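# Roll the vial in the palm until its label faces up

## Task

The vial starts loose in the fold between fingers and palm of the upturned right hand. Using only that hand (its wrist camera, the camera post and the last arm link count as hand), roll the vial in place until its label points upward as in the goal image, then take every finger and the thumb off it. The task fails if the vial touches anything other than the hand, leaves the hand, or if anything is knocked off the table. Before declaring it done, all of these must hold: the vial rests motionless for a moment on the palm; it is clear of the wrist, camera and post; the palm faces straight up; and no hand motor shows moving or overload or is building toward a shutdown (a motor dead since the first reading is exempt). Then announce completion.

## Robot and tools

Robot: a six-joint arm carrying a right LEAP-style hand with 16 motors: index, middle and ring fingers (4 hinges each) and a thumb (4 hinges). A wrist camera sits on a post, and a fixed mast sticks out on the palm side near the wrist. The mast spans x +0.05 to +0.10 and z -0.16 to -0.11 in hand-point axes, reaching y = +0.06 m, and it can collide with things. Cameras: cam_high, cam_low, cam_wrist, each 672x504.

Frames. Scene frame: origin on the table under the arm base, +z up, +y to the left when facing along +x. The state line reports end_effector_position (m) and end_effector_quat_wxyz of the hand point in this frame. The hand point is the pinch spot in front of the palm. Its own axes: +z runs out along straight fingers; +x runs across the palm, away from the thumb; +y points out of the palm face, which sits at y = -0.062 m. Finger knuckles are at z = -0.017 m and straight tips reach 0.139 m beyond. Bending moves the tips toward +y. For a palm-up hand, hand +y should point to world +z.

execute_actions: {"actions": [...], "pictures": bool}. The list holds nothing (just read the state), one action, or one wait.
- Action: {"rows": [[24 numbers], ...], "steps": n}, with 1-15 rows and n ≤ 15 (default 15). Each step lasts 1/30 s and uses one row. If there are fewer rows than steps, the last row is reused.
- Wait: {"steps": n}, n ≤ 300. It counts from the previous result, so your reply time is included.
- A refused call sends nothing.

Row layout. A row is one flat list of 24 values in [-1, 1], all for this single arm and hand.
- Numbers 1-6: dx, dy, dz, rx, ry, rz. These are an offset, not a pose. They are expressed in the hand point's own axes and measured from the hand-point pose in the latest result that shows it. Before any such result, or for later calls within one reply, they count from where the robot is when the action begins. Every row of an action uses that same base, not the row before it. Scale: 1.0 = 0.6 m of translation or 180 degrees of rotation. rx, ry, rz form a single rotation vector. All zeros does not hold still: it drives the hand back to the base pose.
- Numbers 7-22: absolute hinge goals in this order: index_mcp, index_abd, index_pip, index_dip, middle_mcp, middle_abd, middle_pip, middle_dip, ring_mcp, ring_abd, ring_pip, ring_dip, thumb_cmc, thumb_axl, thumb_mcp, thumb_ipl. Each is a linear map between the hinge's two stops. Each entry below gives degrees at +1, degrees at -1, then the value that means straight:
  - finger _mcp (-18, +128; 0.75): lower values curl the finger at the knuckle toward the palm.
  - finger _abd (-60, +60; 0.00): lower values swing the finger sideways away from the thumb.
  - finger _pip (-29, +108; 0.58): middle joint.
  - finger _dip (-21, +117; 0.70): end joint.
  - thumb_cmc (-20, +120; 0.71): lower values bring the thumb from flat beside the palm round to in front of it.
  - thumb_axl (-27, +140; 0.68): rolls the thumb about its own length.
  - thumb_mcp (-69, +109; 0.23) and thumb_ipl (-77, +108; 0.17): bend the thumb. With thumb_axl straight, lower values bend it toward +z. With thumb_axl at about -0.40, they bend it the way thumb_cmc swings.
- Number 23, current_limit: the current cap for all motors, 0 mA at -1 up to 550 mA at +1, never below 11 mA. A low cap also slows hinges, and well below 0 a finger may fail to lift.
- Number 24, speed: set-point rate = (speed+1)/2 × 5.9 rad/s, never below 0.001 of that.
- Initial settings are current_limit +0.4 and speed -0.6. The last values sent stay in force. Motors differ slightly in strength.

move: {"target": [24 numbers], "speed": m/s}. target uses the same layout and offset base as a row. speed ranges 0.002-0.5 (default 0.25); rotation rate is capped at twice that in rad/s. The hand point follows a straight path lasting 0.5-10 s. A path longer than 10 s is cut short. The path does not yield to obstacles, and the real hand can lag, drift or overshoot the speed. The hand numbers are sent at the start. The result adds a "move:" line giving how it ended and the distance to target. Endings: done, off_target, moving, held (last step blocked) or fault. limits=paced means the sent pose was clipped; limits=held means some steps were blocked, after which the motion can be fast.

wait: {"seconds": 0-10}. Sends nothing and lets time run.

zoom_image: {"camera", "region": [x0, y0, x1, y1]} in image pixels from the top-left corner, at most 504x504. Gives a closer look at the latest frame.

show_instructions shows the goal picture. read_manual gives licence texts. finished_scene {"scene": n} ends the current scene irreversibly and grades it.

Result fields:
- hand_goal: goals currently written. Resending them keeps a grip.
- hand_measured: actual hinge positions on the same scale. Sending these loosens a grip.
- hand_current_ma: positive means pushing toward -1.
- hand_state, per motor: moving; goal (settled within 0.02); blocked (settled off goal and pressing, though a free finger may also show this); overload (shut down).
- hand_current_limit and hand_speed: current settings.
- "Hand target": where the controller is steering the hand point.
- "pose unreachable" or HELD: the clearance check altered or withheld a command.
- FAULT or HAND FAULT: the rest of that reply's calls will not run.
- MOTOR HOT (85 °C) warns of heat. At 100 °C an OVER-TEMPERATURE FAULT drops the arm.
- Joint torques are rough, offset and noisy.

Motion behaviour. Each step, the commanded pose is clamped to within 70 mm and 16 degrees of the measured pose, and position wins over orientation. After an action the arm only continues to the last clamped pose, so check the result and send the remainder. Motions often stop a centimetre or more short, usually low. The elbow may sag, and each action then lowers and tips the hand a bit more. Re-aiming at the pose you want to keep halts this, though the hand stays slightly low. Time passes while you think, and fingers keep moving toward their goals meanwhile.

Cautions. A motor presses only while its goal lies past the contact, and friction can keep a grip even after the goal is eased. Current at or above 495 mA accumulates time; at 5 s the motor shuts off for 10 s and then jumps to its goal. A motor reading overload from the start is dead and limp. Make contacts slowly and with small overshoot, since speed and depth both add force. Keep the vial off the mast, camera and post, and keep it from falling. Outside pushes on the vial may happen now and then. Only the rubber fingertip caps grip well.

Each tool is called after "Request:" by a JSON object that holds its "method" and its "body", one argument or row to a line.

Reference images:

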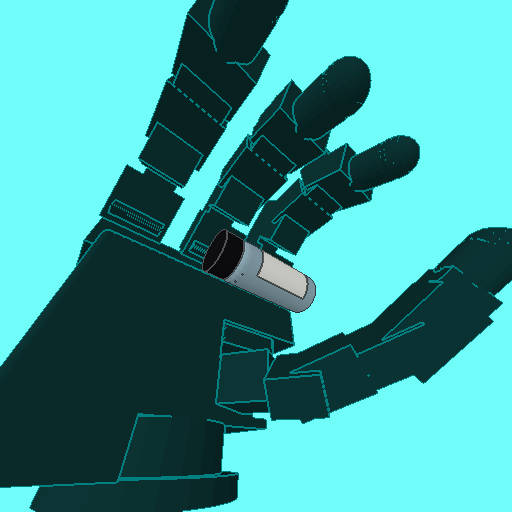

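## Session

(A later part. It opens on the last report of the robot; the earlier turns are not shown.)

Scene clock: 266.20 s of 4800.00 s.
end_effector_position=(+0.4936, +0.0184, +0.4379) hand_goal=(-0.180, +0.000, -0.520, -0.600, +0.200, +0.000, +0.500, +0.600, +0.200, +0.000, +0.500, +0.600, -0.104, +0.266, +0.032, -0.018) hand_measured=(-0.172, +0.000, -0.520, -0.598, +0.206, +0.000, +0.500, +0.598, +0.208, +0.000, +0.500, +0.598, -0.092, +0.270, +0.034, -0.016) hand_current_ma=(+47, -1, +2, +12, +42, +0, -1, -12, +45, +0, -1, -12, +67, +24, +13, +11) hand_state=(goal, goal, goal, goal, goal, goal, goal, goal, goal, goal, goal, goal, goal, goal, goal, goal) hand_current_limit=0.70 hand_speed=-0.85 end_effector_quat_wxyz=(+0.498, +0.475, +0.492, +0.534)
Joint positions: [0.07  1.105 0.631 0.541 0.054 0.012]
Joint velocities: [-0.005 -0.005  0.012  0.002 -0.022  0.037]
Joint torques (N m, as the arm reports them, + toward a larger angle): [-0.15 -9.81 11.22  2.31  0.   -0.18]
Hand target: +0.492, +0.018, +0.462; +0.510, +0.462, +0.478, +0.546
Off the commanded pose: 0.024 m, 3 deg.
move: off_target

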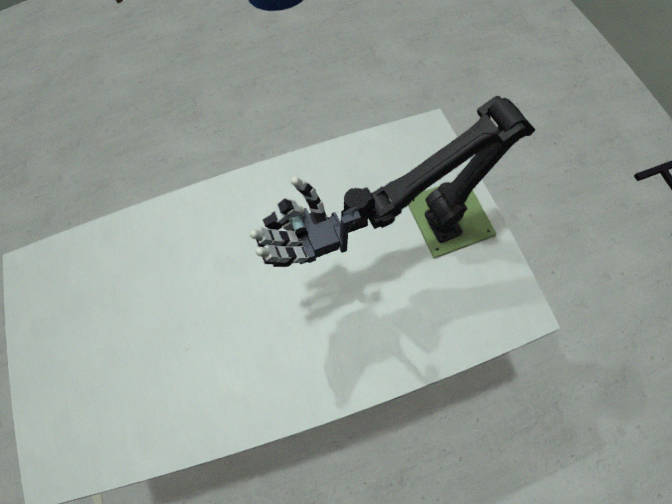

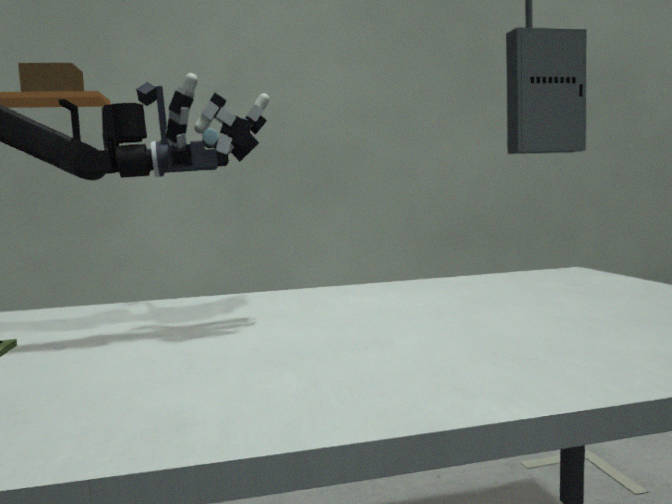

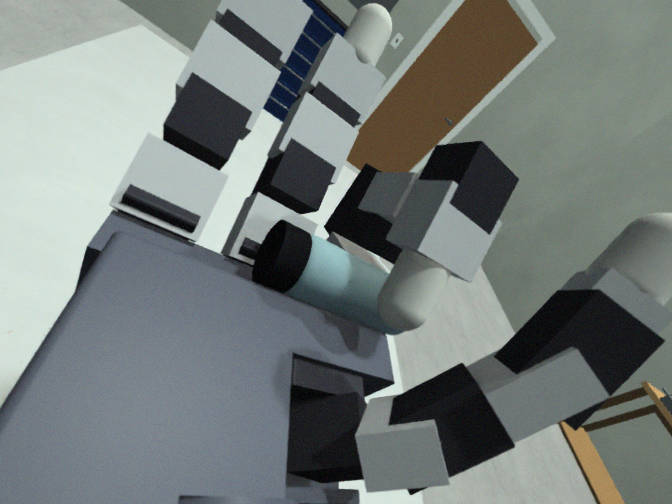

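Request:
{"method": "move", "body": {
  "target": [0,0.04,0.002,-0.016,0,0,0.41,0,-0.4,-0.1,0.2,0,0.5,0.6,0.2,0,0.5,0.6,-0.104,0.266,0.032,-0.018,0.7,-0.4]
}}

Request:
{"method": "zoom_image", "body": {
  "camera": "cam_high",
  "region": [265,190,325,250]
}}

Request:
{"method": "move", "body": {
  "target": [0,0.04,0.002,-0.016,0,0,0.41,0,-1,-0.1,0.2,0,0.5,0.6,0.2,0,0.5,0.6,-0.104,0.266,0.032,-0.018,0.7,-0.5]
}}

Request:
{"method": "move", "body": {
  "target": [0,0.04,0.002,-0.016,0,0,0.2,0,-1,-0.1,0.2,0,0.5,0.6,0.2,0,0.5,0.6,-0.104,0.266,0.032,-0.018,0.7,-0.85]
}}

Request:
{"method": "move", "body": {
  "target": [0,0.04,0.002,-0.016,0,0,-0.18,0,-0.52,-0.6,0.2,0,0.5,0.6,0.2,0,0.5,0.6,-0.104,0.266,0.032,-0.018,0.7,-0.85]
}}

Request:
{"method": "move", "body": {
  "target": [0,0.04,0.002,-0.016,0,0,0.41,0,-0.4,-0.1,0.2,0,0.5,0.6,0.2,0,0.5,0.6,-0.104,0.266,0.032,-0.018,0.7,-0.4]
}}

Request:
{"method": "zoom_image", "body": {
  "camera": "cam_high",
  "region": [265,190,325,250]
}}

Scene clock: 276.87 s of 4800.00 s.
end_effector_position=(+0.4936, +0.0184, +0.4379) hand_goal=(+0.410, +0.000, -0.400, -0.100, +0.200, +0.000, +0.500, +0.600, +0.200, +0.000, +0.500, +0.600, -0.104, +0.266, +0.032, -0.018) hand_measured=(+0.414, +0.000, -0.404, -0.104, +0.206, +0.000, +0.500, +0.598, +0.208, +0.000, +0.500, +0.598, -0.092, +0.270, +0.034, -0.016) hand_current_ma=(+30, -1, -17, -20, +42, +0, -1, -12, +45, +0, -1, -12, +67, +24, +13, +11) hand_state=(goal, goal, goal, goal, goal, goal, goal, goal, goal, goal, goal, goal, goal, goal, goal, goal) hand_current_limit=0.70 hand_speed=-0.40 end_effector_quat_wxyz=(+0.498, +0.475, +0.492, +0.534)
Joint positions: [0.07  1.105 0.631 0.541 0.054 0.012]
Joint velocities: [ 0.005 -0.015 -0.002  0.012 -0.037  0.051]
Joint torques (N m, as the arm reports them, + toward a larger angle): [  0.38 -10.09  11.41   2.28   0.    -0.17]
Hand target: +0.492, +0.018, +0.462; +0.510, +0.462, +0.478, +0.546
Off the commanded pose: 0.024 m, 3 deg.
After step 90, 6.97 s passed at rest.
move: off_target

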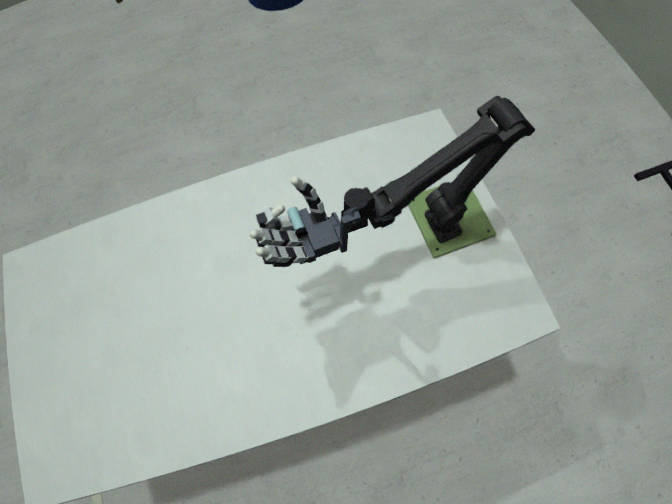

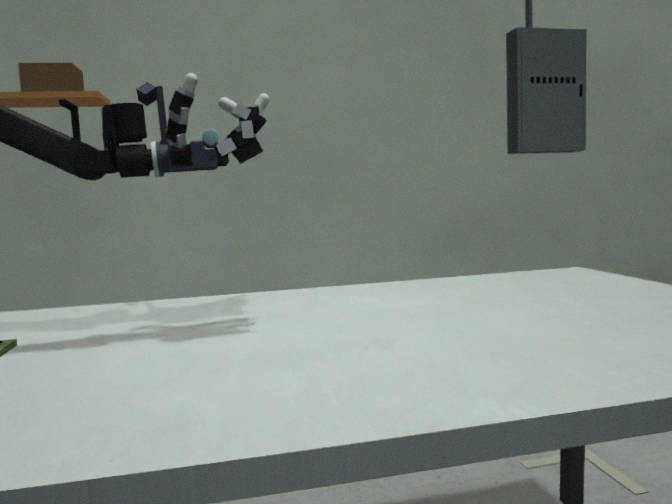

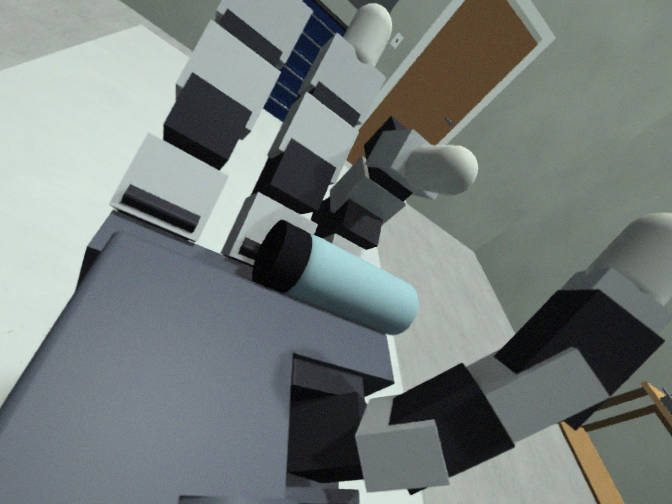

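Region (265, 190, 325, 250) of cam_high's 672x504 image, scaled by 8.400, with more detail than that image has.

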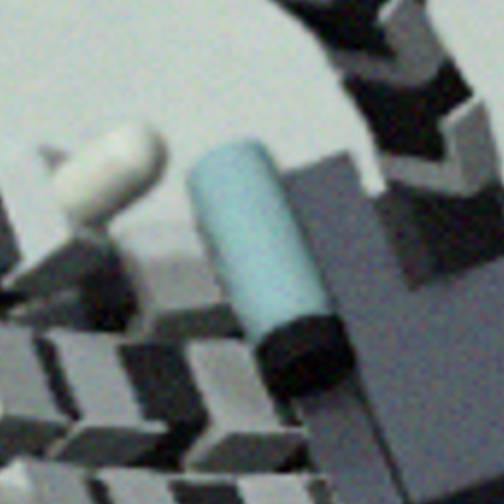

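Scene clock: 277.60 s of 4800.00 s.
end_effector_position=(+0.4936, +0.0184, +0.4379) hand_goal=(+0.410, +0.000, -1.000, -0.100, +0.200, +0.000, +0.500, +0.600, +0.200, +0.000, +0.500, +0.600, -0.104, +0.266, +0.032, -0.018) hand_measured=(+0.416, +0.000, -0.986, -0.100, +0.206, +0.000, +0.500, +0.598, +0.208, +0.000, +0.500, +0.598, -0.092, +0.270, +0.034, -0.016) hand_current_ma=(+43, -1, +77, +2, +42, +0, -1, -12, +45, +0, -1, -12, +67, +24, +13, +11) hand_state=(goal, goal, goal, goal, goal, goal, goal, goal, goal, goal, goal, goal, goal, goal, goal, goal) hand_current_limit=0.70 hand_speed=-0.50 end_effector_quat_wxyz=(+0.498, +0.475, +0.492, +0.534)
Joint positions: [0.07  1.105 0.631 0.541 0.054 0.012]
Joint velocities: [-0.005  0.005  0.012 -0.012  0.007  0.007]
Joint torques (N m, as the arm reports them, + toward a larger angle): [ 0.38 -9.49 11.54  2.35  0.03 -0.17]
Hand target: +0.492, +0.018, +0.462; +0.510, +0.462, +0.478, +0.546
Off the commanded pose: 0.024 m, 3 deg.
move: off_target

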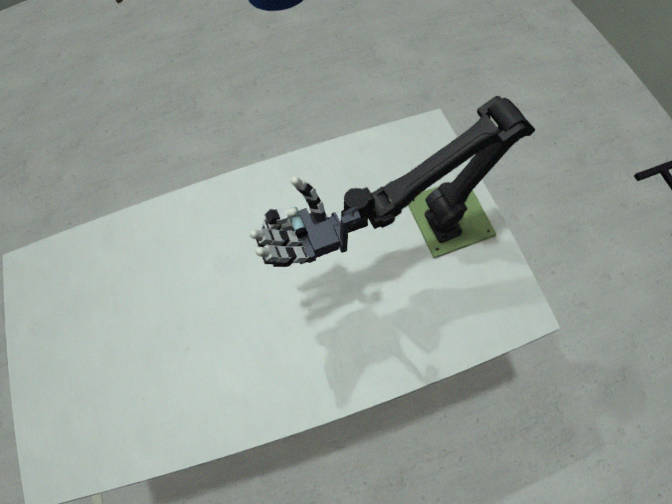

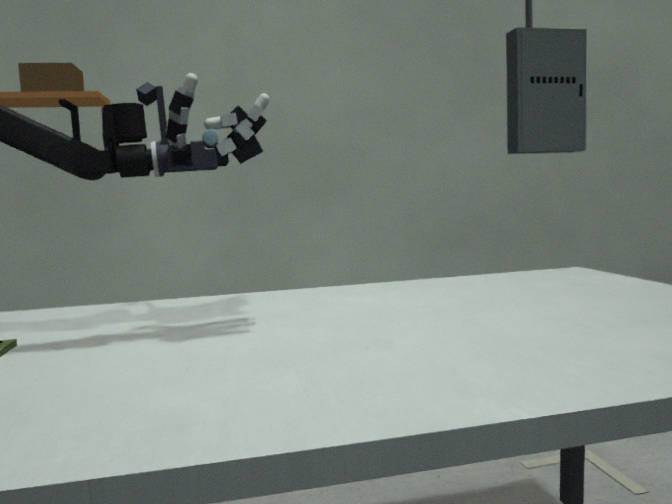

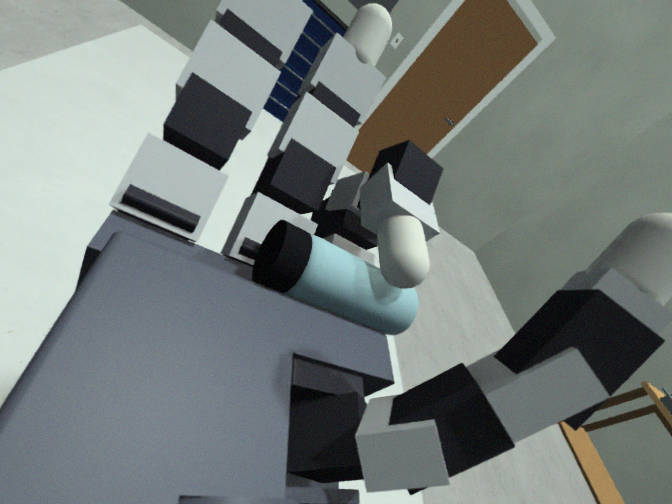

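Scene clock: 278.57 s of 4800.00 s.
end_effector_position=(+0.4936, +0.0184, +0.4379) hand_goal=(+0.200, +0.000, -1.000, -0.100, +0.200, +0.000, +0.500, +0.600, +0.200, +0.000, +0.500, +0.600, -0.104, +0.266, +0.032, -0.018) hand_measured=(+0.290, +0.000, -0.938, -0.072, +0.206, +0.000, +0.500, +0.598, +0.208, +0.000, +0.500, +0.598, -0.092, +0.270, +0.034, -0.016) hand_current_ma=(+464, -1, +325, +141, +42, +0, -1, -12, +45, +0, -1, -12, +67, +24, +13, +11) hand_state=(blocked, goal, blocked, blocked, goal, goal, goal, goal, goal, goal, goal, goal, goal, goal, goal, goal) hand_current_limit=0.70 hand_speed=-0.85 end_effector_quat_wxyz=(+0.498, +0.475, +0.492, +0.534)
Joint positions: [0.07  1.105 0.631 0.541 0.054 0.012]
Joint velocities: [ 0.005 -0.005  0.002 -0.012  0.051  0.037]
Joint torques (N m, as the arm reports them, + toward a larger angle): [  0.25 -10.25  11.53   2.33   0.01  -0.18]
Hand target: +0.492, +0.018, +0.462; +0.510, +0.462, +0.478, +0.546
Off the commanded pose: 0.024 m, 3 deg.
move: off_target

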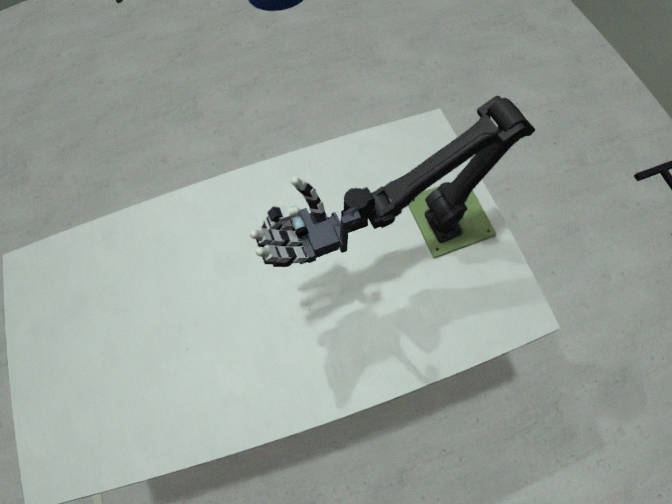

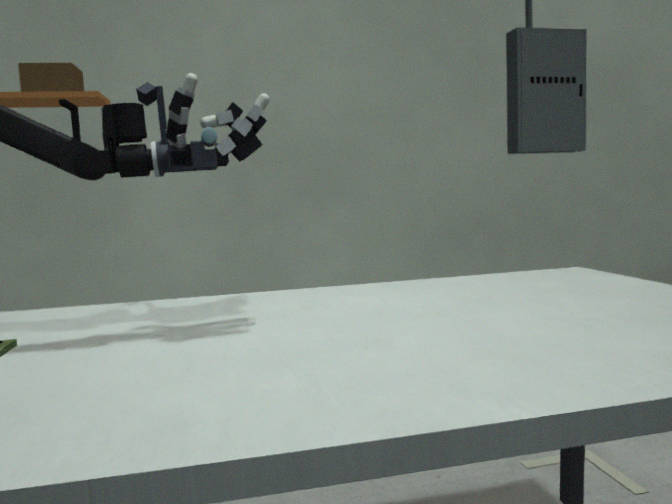

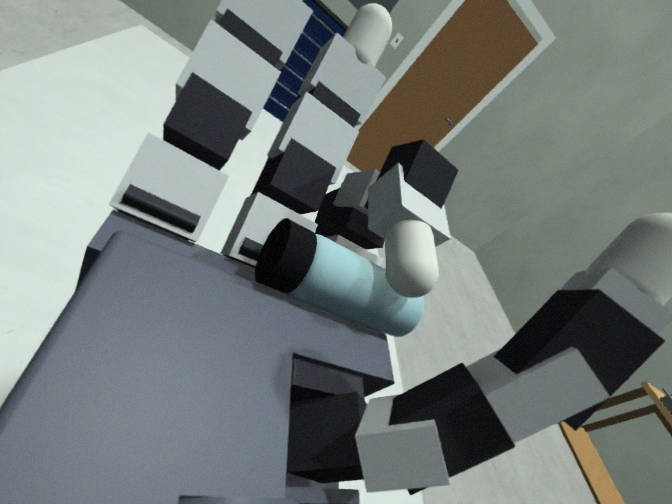

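Scene clock: 280.23 s of 4800.00 s.
end_effector_position=(+0.4936, +0.0184, +0.4379) hand_goal=(-0.180, +0.000, -0.520, -0.600, +0.200, +0.000, +0.500, +0.600, +0.200, +0.000, +0.500, +0.600, -0.104, +0.266, +0.032, -0.018) hand_measured=(-0.172, +0.000, -0.520, -0.598, +0.206, +0.000, +0.500, +0.598, +0.208, +0.000, +0.500, +0.598, -0.092, +0.270, +0.034, -0.016) hand_current_ma=(+50, -1, +2, +12, +42, +0, -1, -12, +45, +0, -1, -12, +66, +24, +13, +11) hand_state=(goal, goal, goal, goal, goal, goal, goal, goal, goal, goal, goal, goal, goal, goal, goal, goal) hand_current_limit=0.70 hand_speed=-0.85 end_effector_quat_wxyz=(+0.498, +0.475, +0.492, +0.534)
Joint positions: [0.07  1.105 0.631 0.541 0.054 0.012]
Joint velocities: [-0.005 -0.005 -0.012 -0.017 -0.066 -0.051]
Joint torques (N m, as the arm reports them, + toward a larger angle): [  0.2  -10.37  11.52   2.25   0.02  -0.19]
Hand target: +0.492, +0.018, +0.462; +0.510, +0.462, +0.478, +0.546
Off the commanded pose: 0.024 m, 3 deg.
move: off_target

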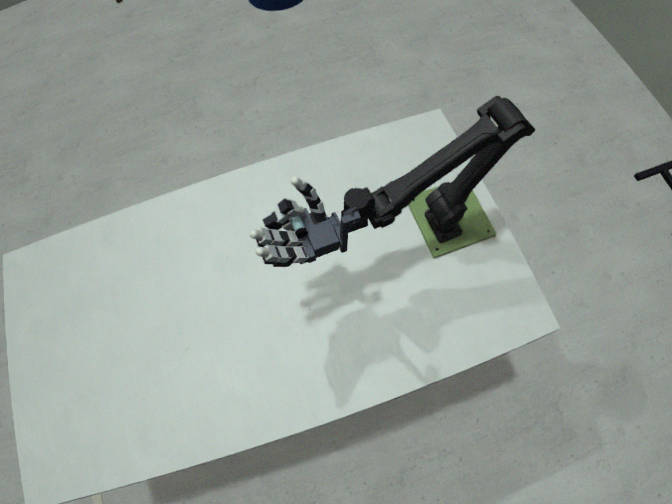

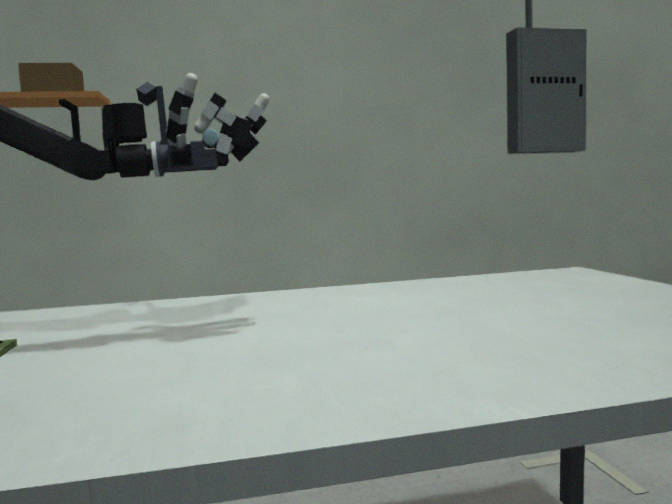

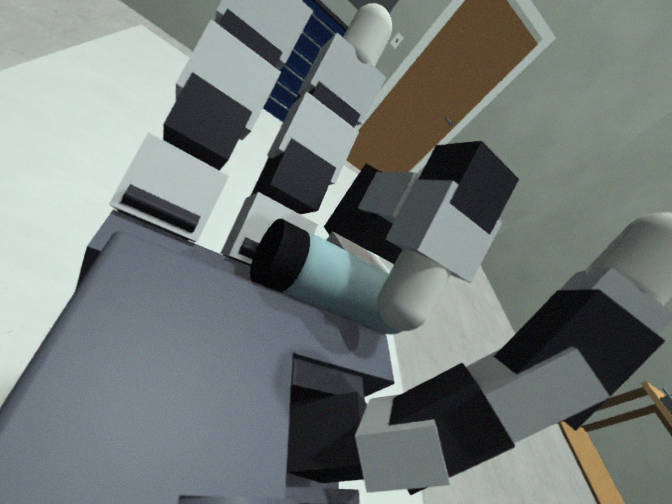

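Scene clock: 280.93 s of 4800.00 s.
end_effector_position=(+0.4936, +0.0184, +0.4379) hand_goal=(+0.410, +0.000, -0.400, -0.100, +0.200, +0.000, +0.500, +0.600, +0.200, +0.000, +0.500, +0.600, -0.104, +0.266, +0.032, -0.018) hand_measured=(+0.414, +0.000, -0.404, -0.104, +0.206, +0.000, +0.500, +0.598, +0.208, +0.000, +0.500, +0.598, -0.092, +0.270, +0.034, -0.016) hand_current_ma=(+30, -1, -17, -20, +42, +0, -1, -12, +45, +0, -1, -12, +66, +24, +13, +11) hand_state=(goal, goal, goal, goal, goal, goal, goal, goal, goal, goal, goal, goal, goal, goal, goal, goal) hand_current_limit=0.70 hand_speed=-0.40 end_effector_quat_wxyz=(+0.498, +0.475, +0.492, +0.534)
Joint positions: [0.07  1.105 0.631 0.541 0.054 0.012]
Joint velocities: [-0.005 -0.015 -0.007  0.002 -0.051 -0.081]
Joint torques (N m, as the arm reports them, + toward a larger angle): [ 0.37 -9.99 11.45  2.41  0.02 -0.17]
Hand target: +0.492, +0.018, +0.462; +0.510, +0.462, +0.478, +0.546
Off the commanded pose: 0.024 m, 3 deg.
move: off_target

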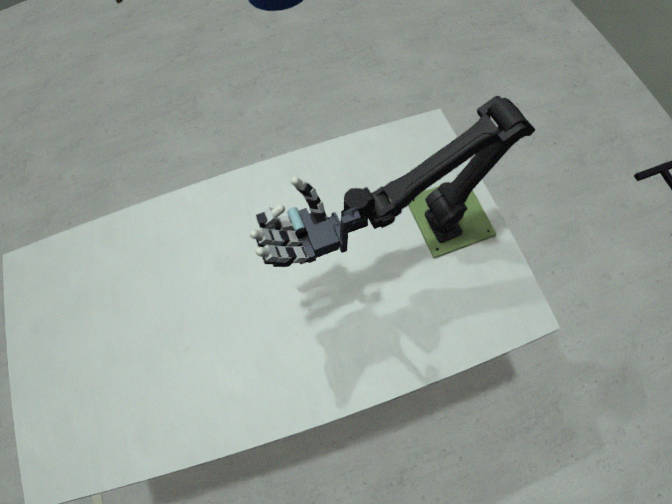

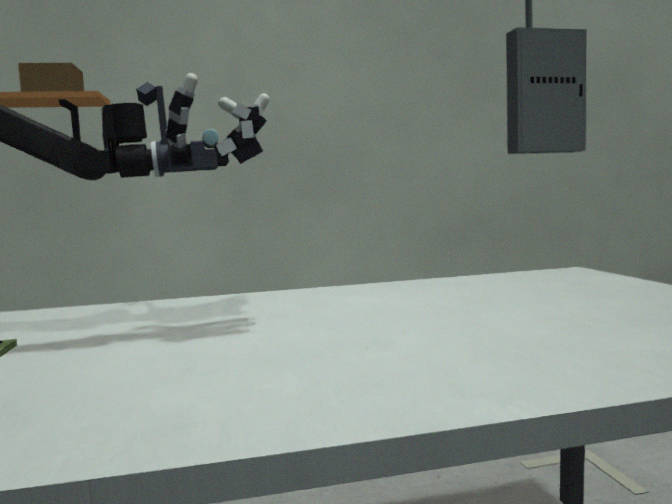

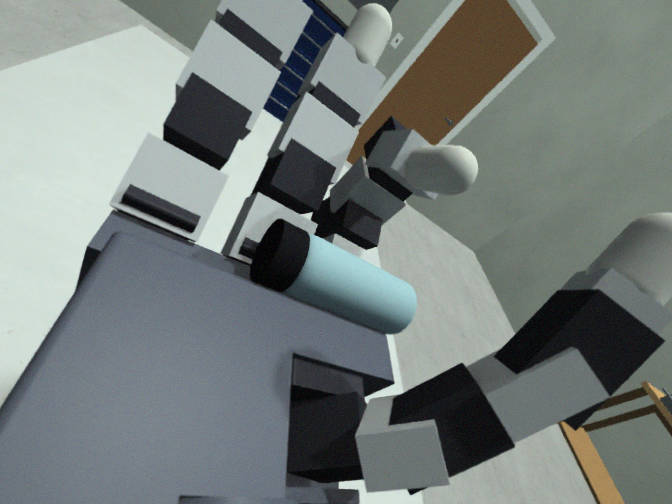

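Region (265, 190, 325, 250) of cam_high's 672x504 image, scaled by 8.400, with more detail than that image has.

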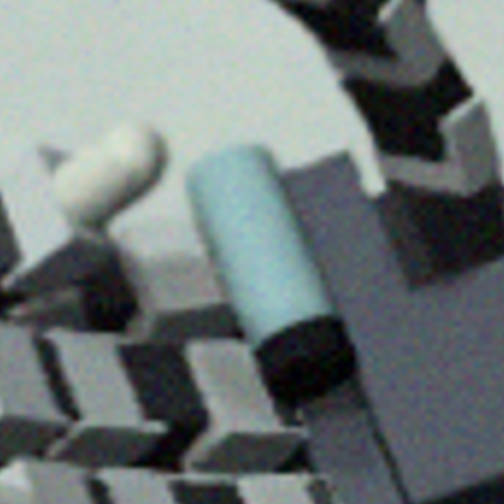

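Request:
{"method": "move", "body": {
  "target": [0,0.04,0.002,-0.016,0,0,0.39,0,-1,-0.12,0.2,0,0.5,0.6,0.2,0,0.5,0.6,-0.104,0.266,0.032,-0.018,0.7,-0.5]
}}

Request:
{"method": "move", "body": {
  "target": [0,0.04,0.002,-0.016,0,0,0.27,0,-1,-0.1,0.2,0,0.5,0.6,0.2,0,0.5,0.6,-0.104,0.266,0.032,-0.018,0.7,-0.9]
}}

Request:
{"method": "move", "body": {
  "target": [0,0.04,0.002,-0.016,0,0,0.12,0,-1,-0.07,0.2,0,0.5,0.6,0.2,0,0.5,0.6,-0.104,0.266,0.032,-0.018,0.7,-0.9]
}}

Request:
{"method": "zoom_image", "body": {
  "camera": "cam_low",
  "region": [175,90,255,170]
}}

Request:
{"method": "zoom_image", "body": {
  "camera": "cam_high",
  "region": [265,190,325,250]
}}

Scene clock: 319.27 s of 4800.00 s.
end_effector_position=(+0.4936, +0.0184, +0.4379) hand_goal=(+0.390, +0.000, -1.000, -0.120, +0.200, +0.000, +0.500, +0.600, +0.200, +0.000, +0.500, +0.600, -0.104, +0.266, +0.032, -0.018) hand_measured=(+0.404, +0.000, -0.976, -0.114, +0.206, +0.000, +0.500, +0.598, +0.208, +0.000, +0.500, +0.598, -0.092, +0.270, +0.034, -0.016) hand_current_ma=(+85, -1, +127, +31, +42, +0, -1, -12, +45, +0, -1, -12, +66, +24, +13, +11) hand_state=(goal, goal, blocked, goal, goal, goal, goal, goal, goal, goal, goal, goal, goal, goal, goal, goal) hand_current_limit=0.70 hand_speed=-0.50 end_effector_quat_wxyz=(+0.498, +0.475, +0.492, +0.534)
Joint positions: [0.07  1.105 0.631 0.541 0.054 0.012]
Joint velocities: [-0.005 -0.005 -0.007  0.002  0.007  0.007]
Joint torques (N m, as the arm reports them, + toward a larger angle): [ 0.31 -9.94 11.37  2.3   0.   -0.2 ]
Hand target: +0.492, +0.018, +0.462; +0.510, +0.462, +0.478, +0.546
Off the commanded pose: 0.024 m, 3 deg.
After step 90, 34.60 s passed at rest.
move: off_target

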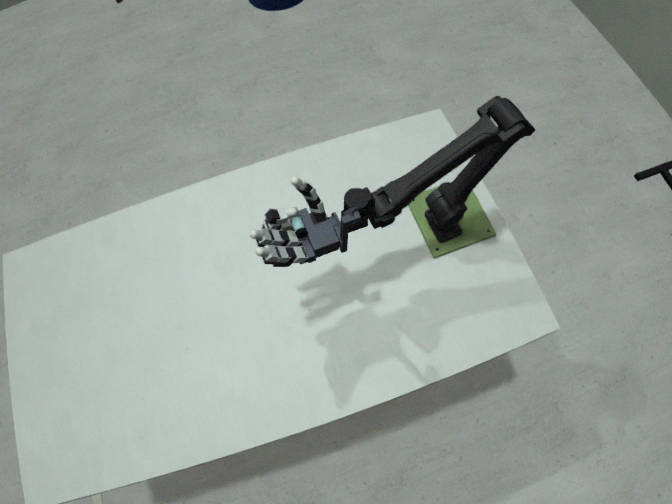

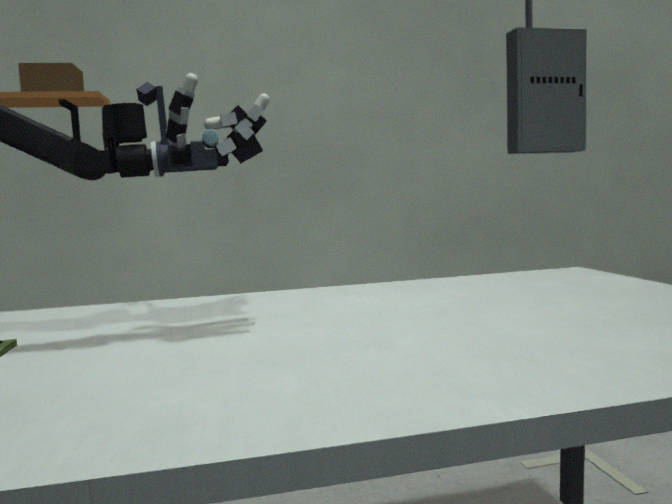

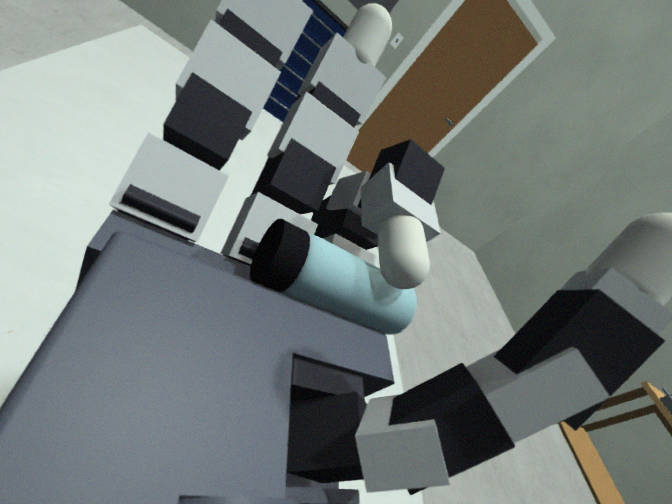

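Scene clock: 320.00 s of 4800.00 s.
end_effector_position=(+0.4936, +0.0184, +0.4379) hand_goal=(+0.270, +0.000, -1.000, -0.100, +0.200, +0.000, +0.500, +0.600, +0.200, +0.000, +0.500, +0.600, -0.104, +0.266, +0.032, -0.018) hand_measured=(+0.332, +0.000, -0.954, -0.080, +0.206, +0.000, +0.500, +0.598, +0.208, +0.000, +0.500, +0.598, -0.092, +0.270, +0.034, -0.016) hand_current_ma=(+374, -1, +238, +98, +42, +0, -1, -12, +45, +0, -1, -12, +66, +24, +13, +11) hand_state=(blocked, goal, blocked, goal, goal, goal, goal, goal, goal, goal, goal, goal, goal, goal, goal, goal) hand_current_limit=0.70 hand_speed=-0.90 end_effector_quat_wxyz=(+0.498, +0.475, +0.492, +0.534)
Joint positions: [0.07  1.105 0.631 0.541 0.054 0.012]
Joint velocities: [-0.015 -0.015  0.002  0.002 -0.022  0.051]
Joint torques (N m, as the arm reports them, + toward a larger angle): [  0.2  -10.15  11.42   2.27   0.02  -0.17]
Hand target: +0.492, +0.018, +0.462; +0.510, +0.462, +0.478, +0.546
Off the commanded pose: 0.024 m, 3 deg.
move: off_target

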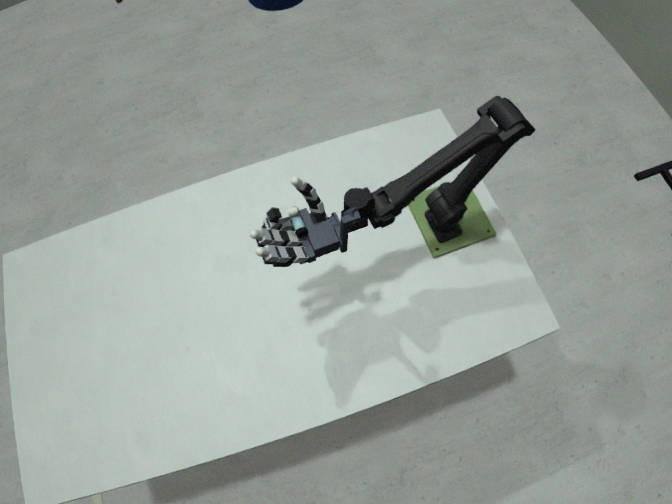

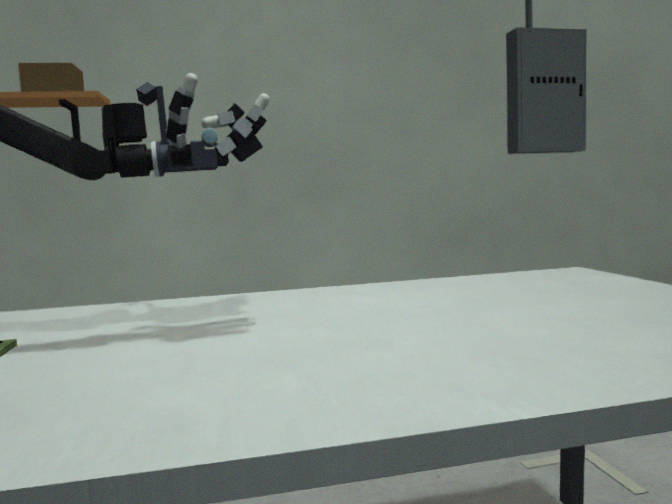

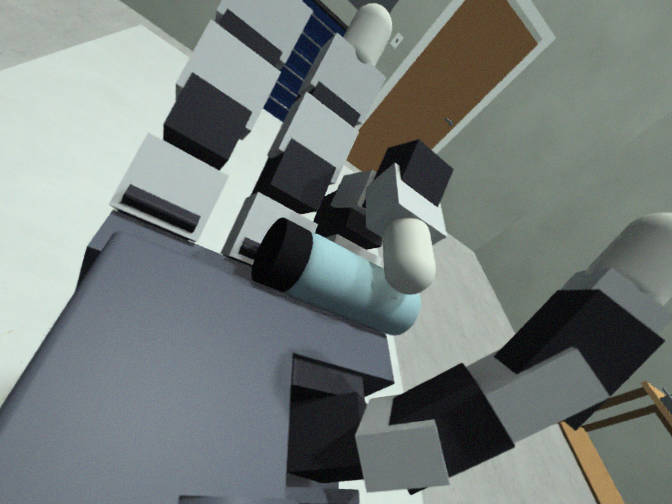

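Scene clock: 320.73 s of 4800.00 s.
end_effector_position=(+0.4936, +0.0184, +0.4379) hand_goal=(+0.120, +0.000, -1.000, -0.070, +0.200, +0.000, +0.500, +0.600, +0.200, +0.000, +0.500, +0.600, -0.104, +0.266, +0.032, -0.018) hand_measured=(+0.260, +0.000, -0.936, -0.040, +0.206, +0.000, +0.500, +0.598, +0.208, +0.000, +0.500, +0.598, -0.092, +0.270, +0.034, -0.016) hand_current_ma=(+464, -1, +334, +152, +42, +0, -1, -12, +45, +0, -1, -12, +66, +24, +13, +11) hand_state=(blocked, goal, blocked, blocked, goal, goal, goal, goal, goal, goal, goal, goal, goal, goal, goal, goal) hand_current_limit=0.70 hand_speed=-0.90 end_effector_quat_wxyz=(+0.498, +0.475, +0.492, +0.534)
Joint positions: [0.07  1.105 0.631 0.541 0.054 0.012]
Joint velocities: [-0.005 -0.005 -0.002 -0.002  0.051  0.007]
Joint torques (N m, as the arm reports them, + toward a larger angle): [  0.03 -10.07  11.3    2.26   0.02  -0.12]
Hand target: +0.492, +0.018, +0.462; +0.510, +0.462, +0.478, +0.546
Off the commanded pose: 0.024 m, 3 deg.
move: off_target

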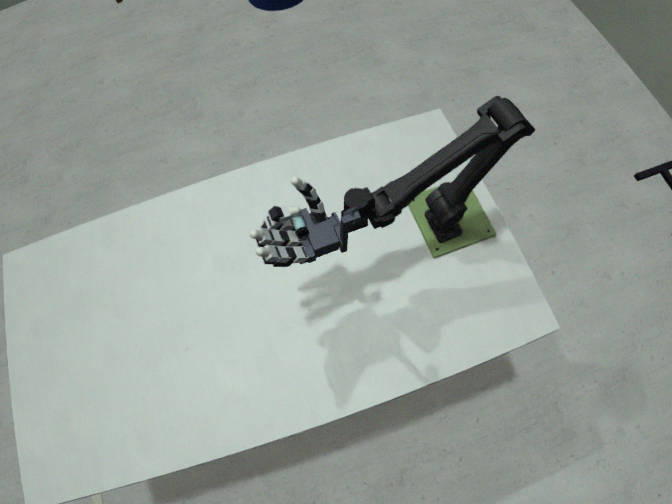

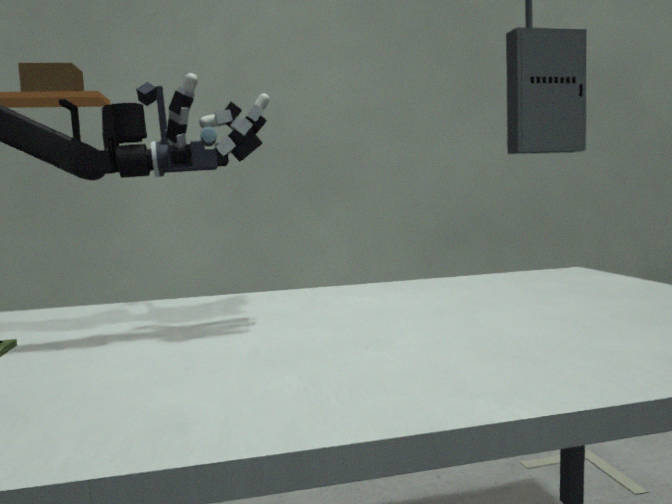

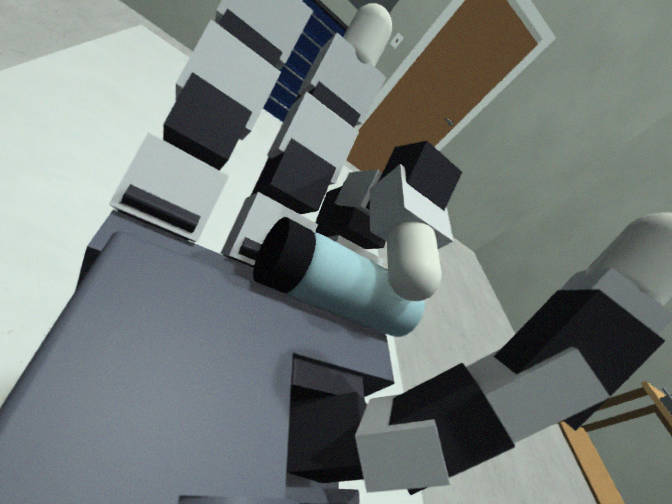

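Region (175, 90, 255, 170) of cam_low's 672x504 image, scaled by 6.300, with more detail than that image has.

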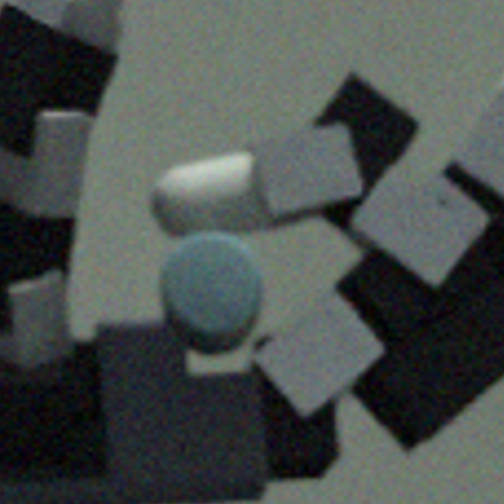

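Region (265, 190, 325, 250) of cam_high's 672x504 image, scaled by 8.400, with more detail than that image has.

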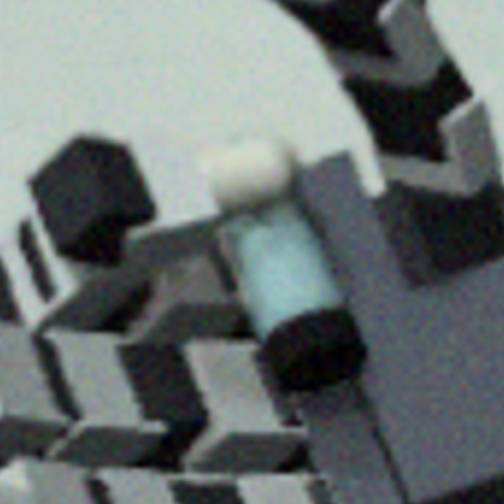

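Request:
{"method": "move", "body": {
  "target": [0,0.04,0.002,-0.016,0,0,0.12,0,-1,-0.07,-0.18,0,-0.52,-0.3,0.2,0,0.5,0.6,-0.104,0.266,0.032,-0.018,0.7,-0.5]
}}

Request:
{"method": "move", "body": {
  "target": [0,0.04,0.002,-0.016,0,0,0.12,0,-1,-0.07,-0.18,0,-0.55,-0.72,0.2,0,0.5,0.6,-0.104,0.266,0.032,-0.018,0.7,-0.8]
}}

Request:
{"method": "zoom_image", "body": {
  "camera": "cam_low",
  "region": [175,90,255,170]
}}

Scene clock: 348.83 s of 4800.00 s.
end_effector_position=(+0.4936, +0.0184, +0.4379) hand_goal=(+0.120, +0.000, -1.000, -0.070, -0.180, +0.000, -0.520, -0.300, +0.200, +0.000, +0.500, +0.600, -0.104, +0.266, +0.032, -0.018) hand_measured=(+0.256, +0.000, -0.934, -0.040, -0.176, +0.000, -0.520, -0.298, +0.208, +0.000, +0.500, +0.598, -0.092, +0.270, +0.034, -0.016) hand_current_ma=(+468, -1, +340, +155, +30, +0, +1, +11, +45, +0, -1, -12, +66, +24, +13, +11) hand_state=(blocked, goal, blocked, blocked, goal, goal, goal, goal, goal, goal, goal, goal, goal, goal, goal, goal) hand_current_limit=0.70 hand_speed=-0.50 end_effector_quat_wxyz=(+0.498, +0.475, +0.492, +0.534)
Joint positions: [0.07  1.105 0.631 0.541 0.054 0.012]
Joint velocities: [-0.015 -0.005  0.017  0.017  0.037 -0.007]
Joint torques (N m, as the arm reports them, + toward a larger angle): [ 0.65 -9.83 11.27  2.19  0.02 -0.15]
Hand target: +0.492, +0.018, +0.462; +0.510, +0.462, +0.478, +0.546
Off the commanded pose: 0.024 m, 3 deg.
After step 90, 24.00 s passed at rest.
move: off_target

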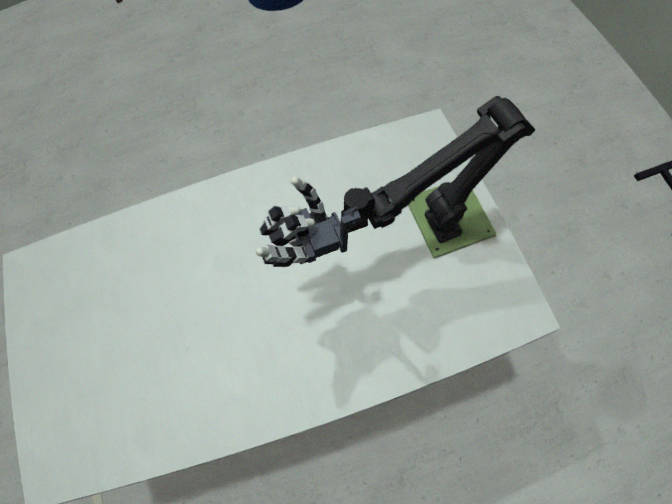

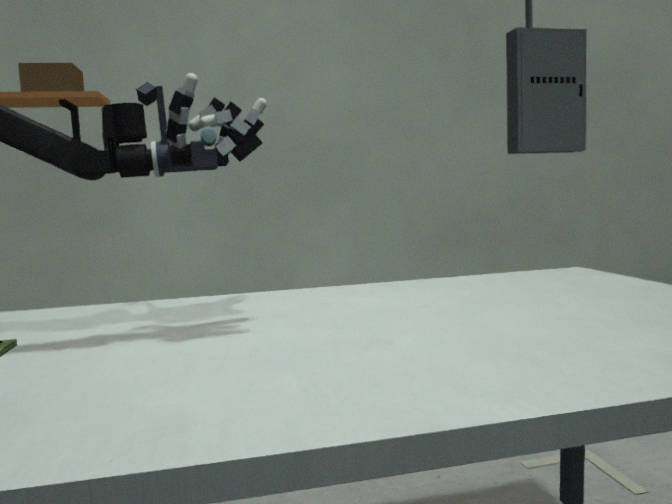

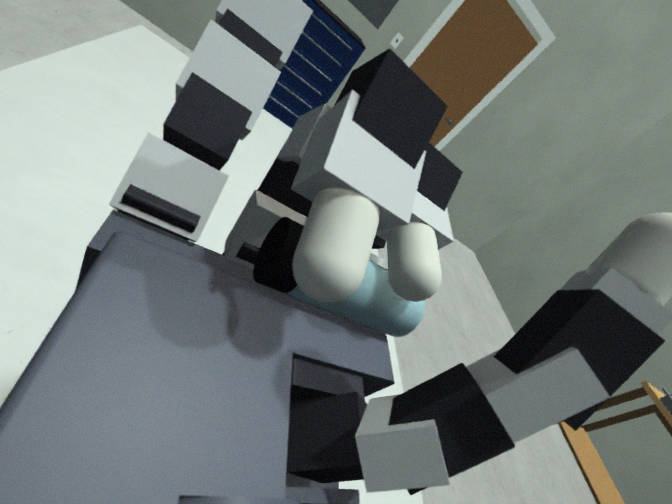

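Scene clock: 349.93 s of 4800.00 s.
end_effector_position=(+0.4936, +0.0184, +0.4379) hand_goal=(+0.120, +0.000, -1.000, -0.070, -0.180, +0.000, -0.550, -0.720, +0.200, +0.000, +0.500, +0.600, -0.104, +0.266, +0.032, -0.018) hand_measured=(+0.166, +0.000, -0.964, -0.054, -0.180, +0.000, -0.520, -0.630, +0.208, +0.000, +0.500, +0.598, -0.092, +0.270, +0.034, -0.016) hand_current_ma=(+278, -1, +190, +81, +6, +0, +154, +466, +46, +0, -1, -12, +66, +24, +13, +11) hand_state=(blocked, goal, blocked, goal, goal, goal, blocked, blocked, goal, goal, goal, goal, goal, goal, goal, goal) hand_current_limit=0.70 hand_speed=-0.80 end_effector_quat_wxyz=(+0.498, +0.475, +0.492, +0.534)
Joint positions: [0.07  1.105 0.631 0.541 0.054 0.012]
Joint velocities: [-0.005 -0.005  0.007  0.002 -0.051 -0.051]
Joint torques (N m, as the arm reports them, + toward a larger angle): [  0.21 -10.47  11.35   2.35   0.04  -0.16]
Hand target: +0.492, +0.018, +0.462; +0.510, +0.462, +0.478, +0.546
Off the commanded pose: 0.024 m, 3 deg.
move: off_target

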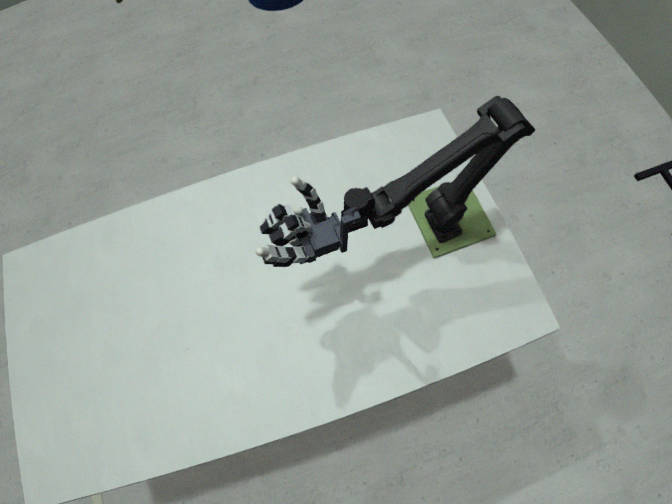

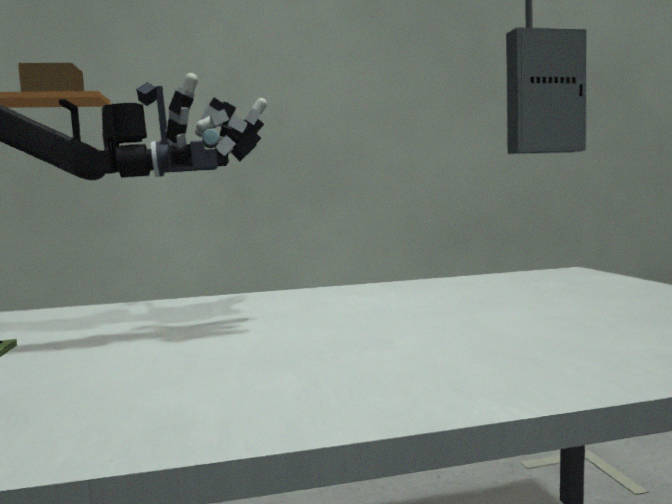

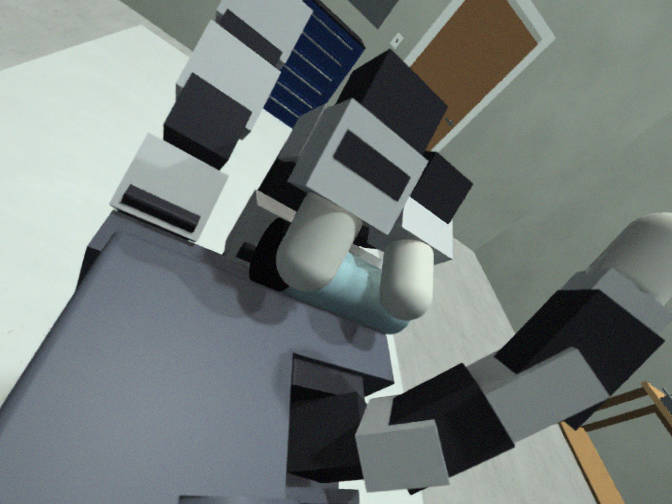

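Region (175, 90, 255, 170) of cam_low's 672x504 image, scaled by 6.300, with more detail than that image has.

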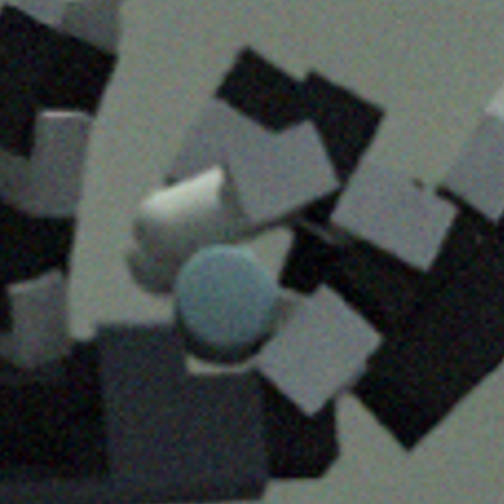

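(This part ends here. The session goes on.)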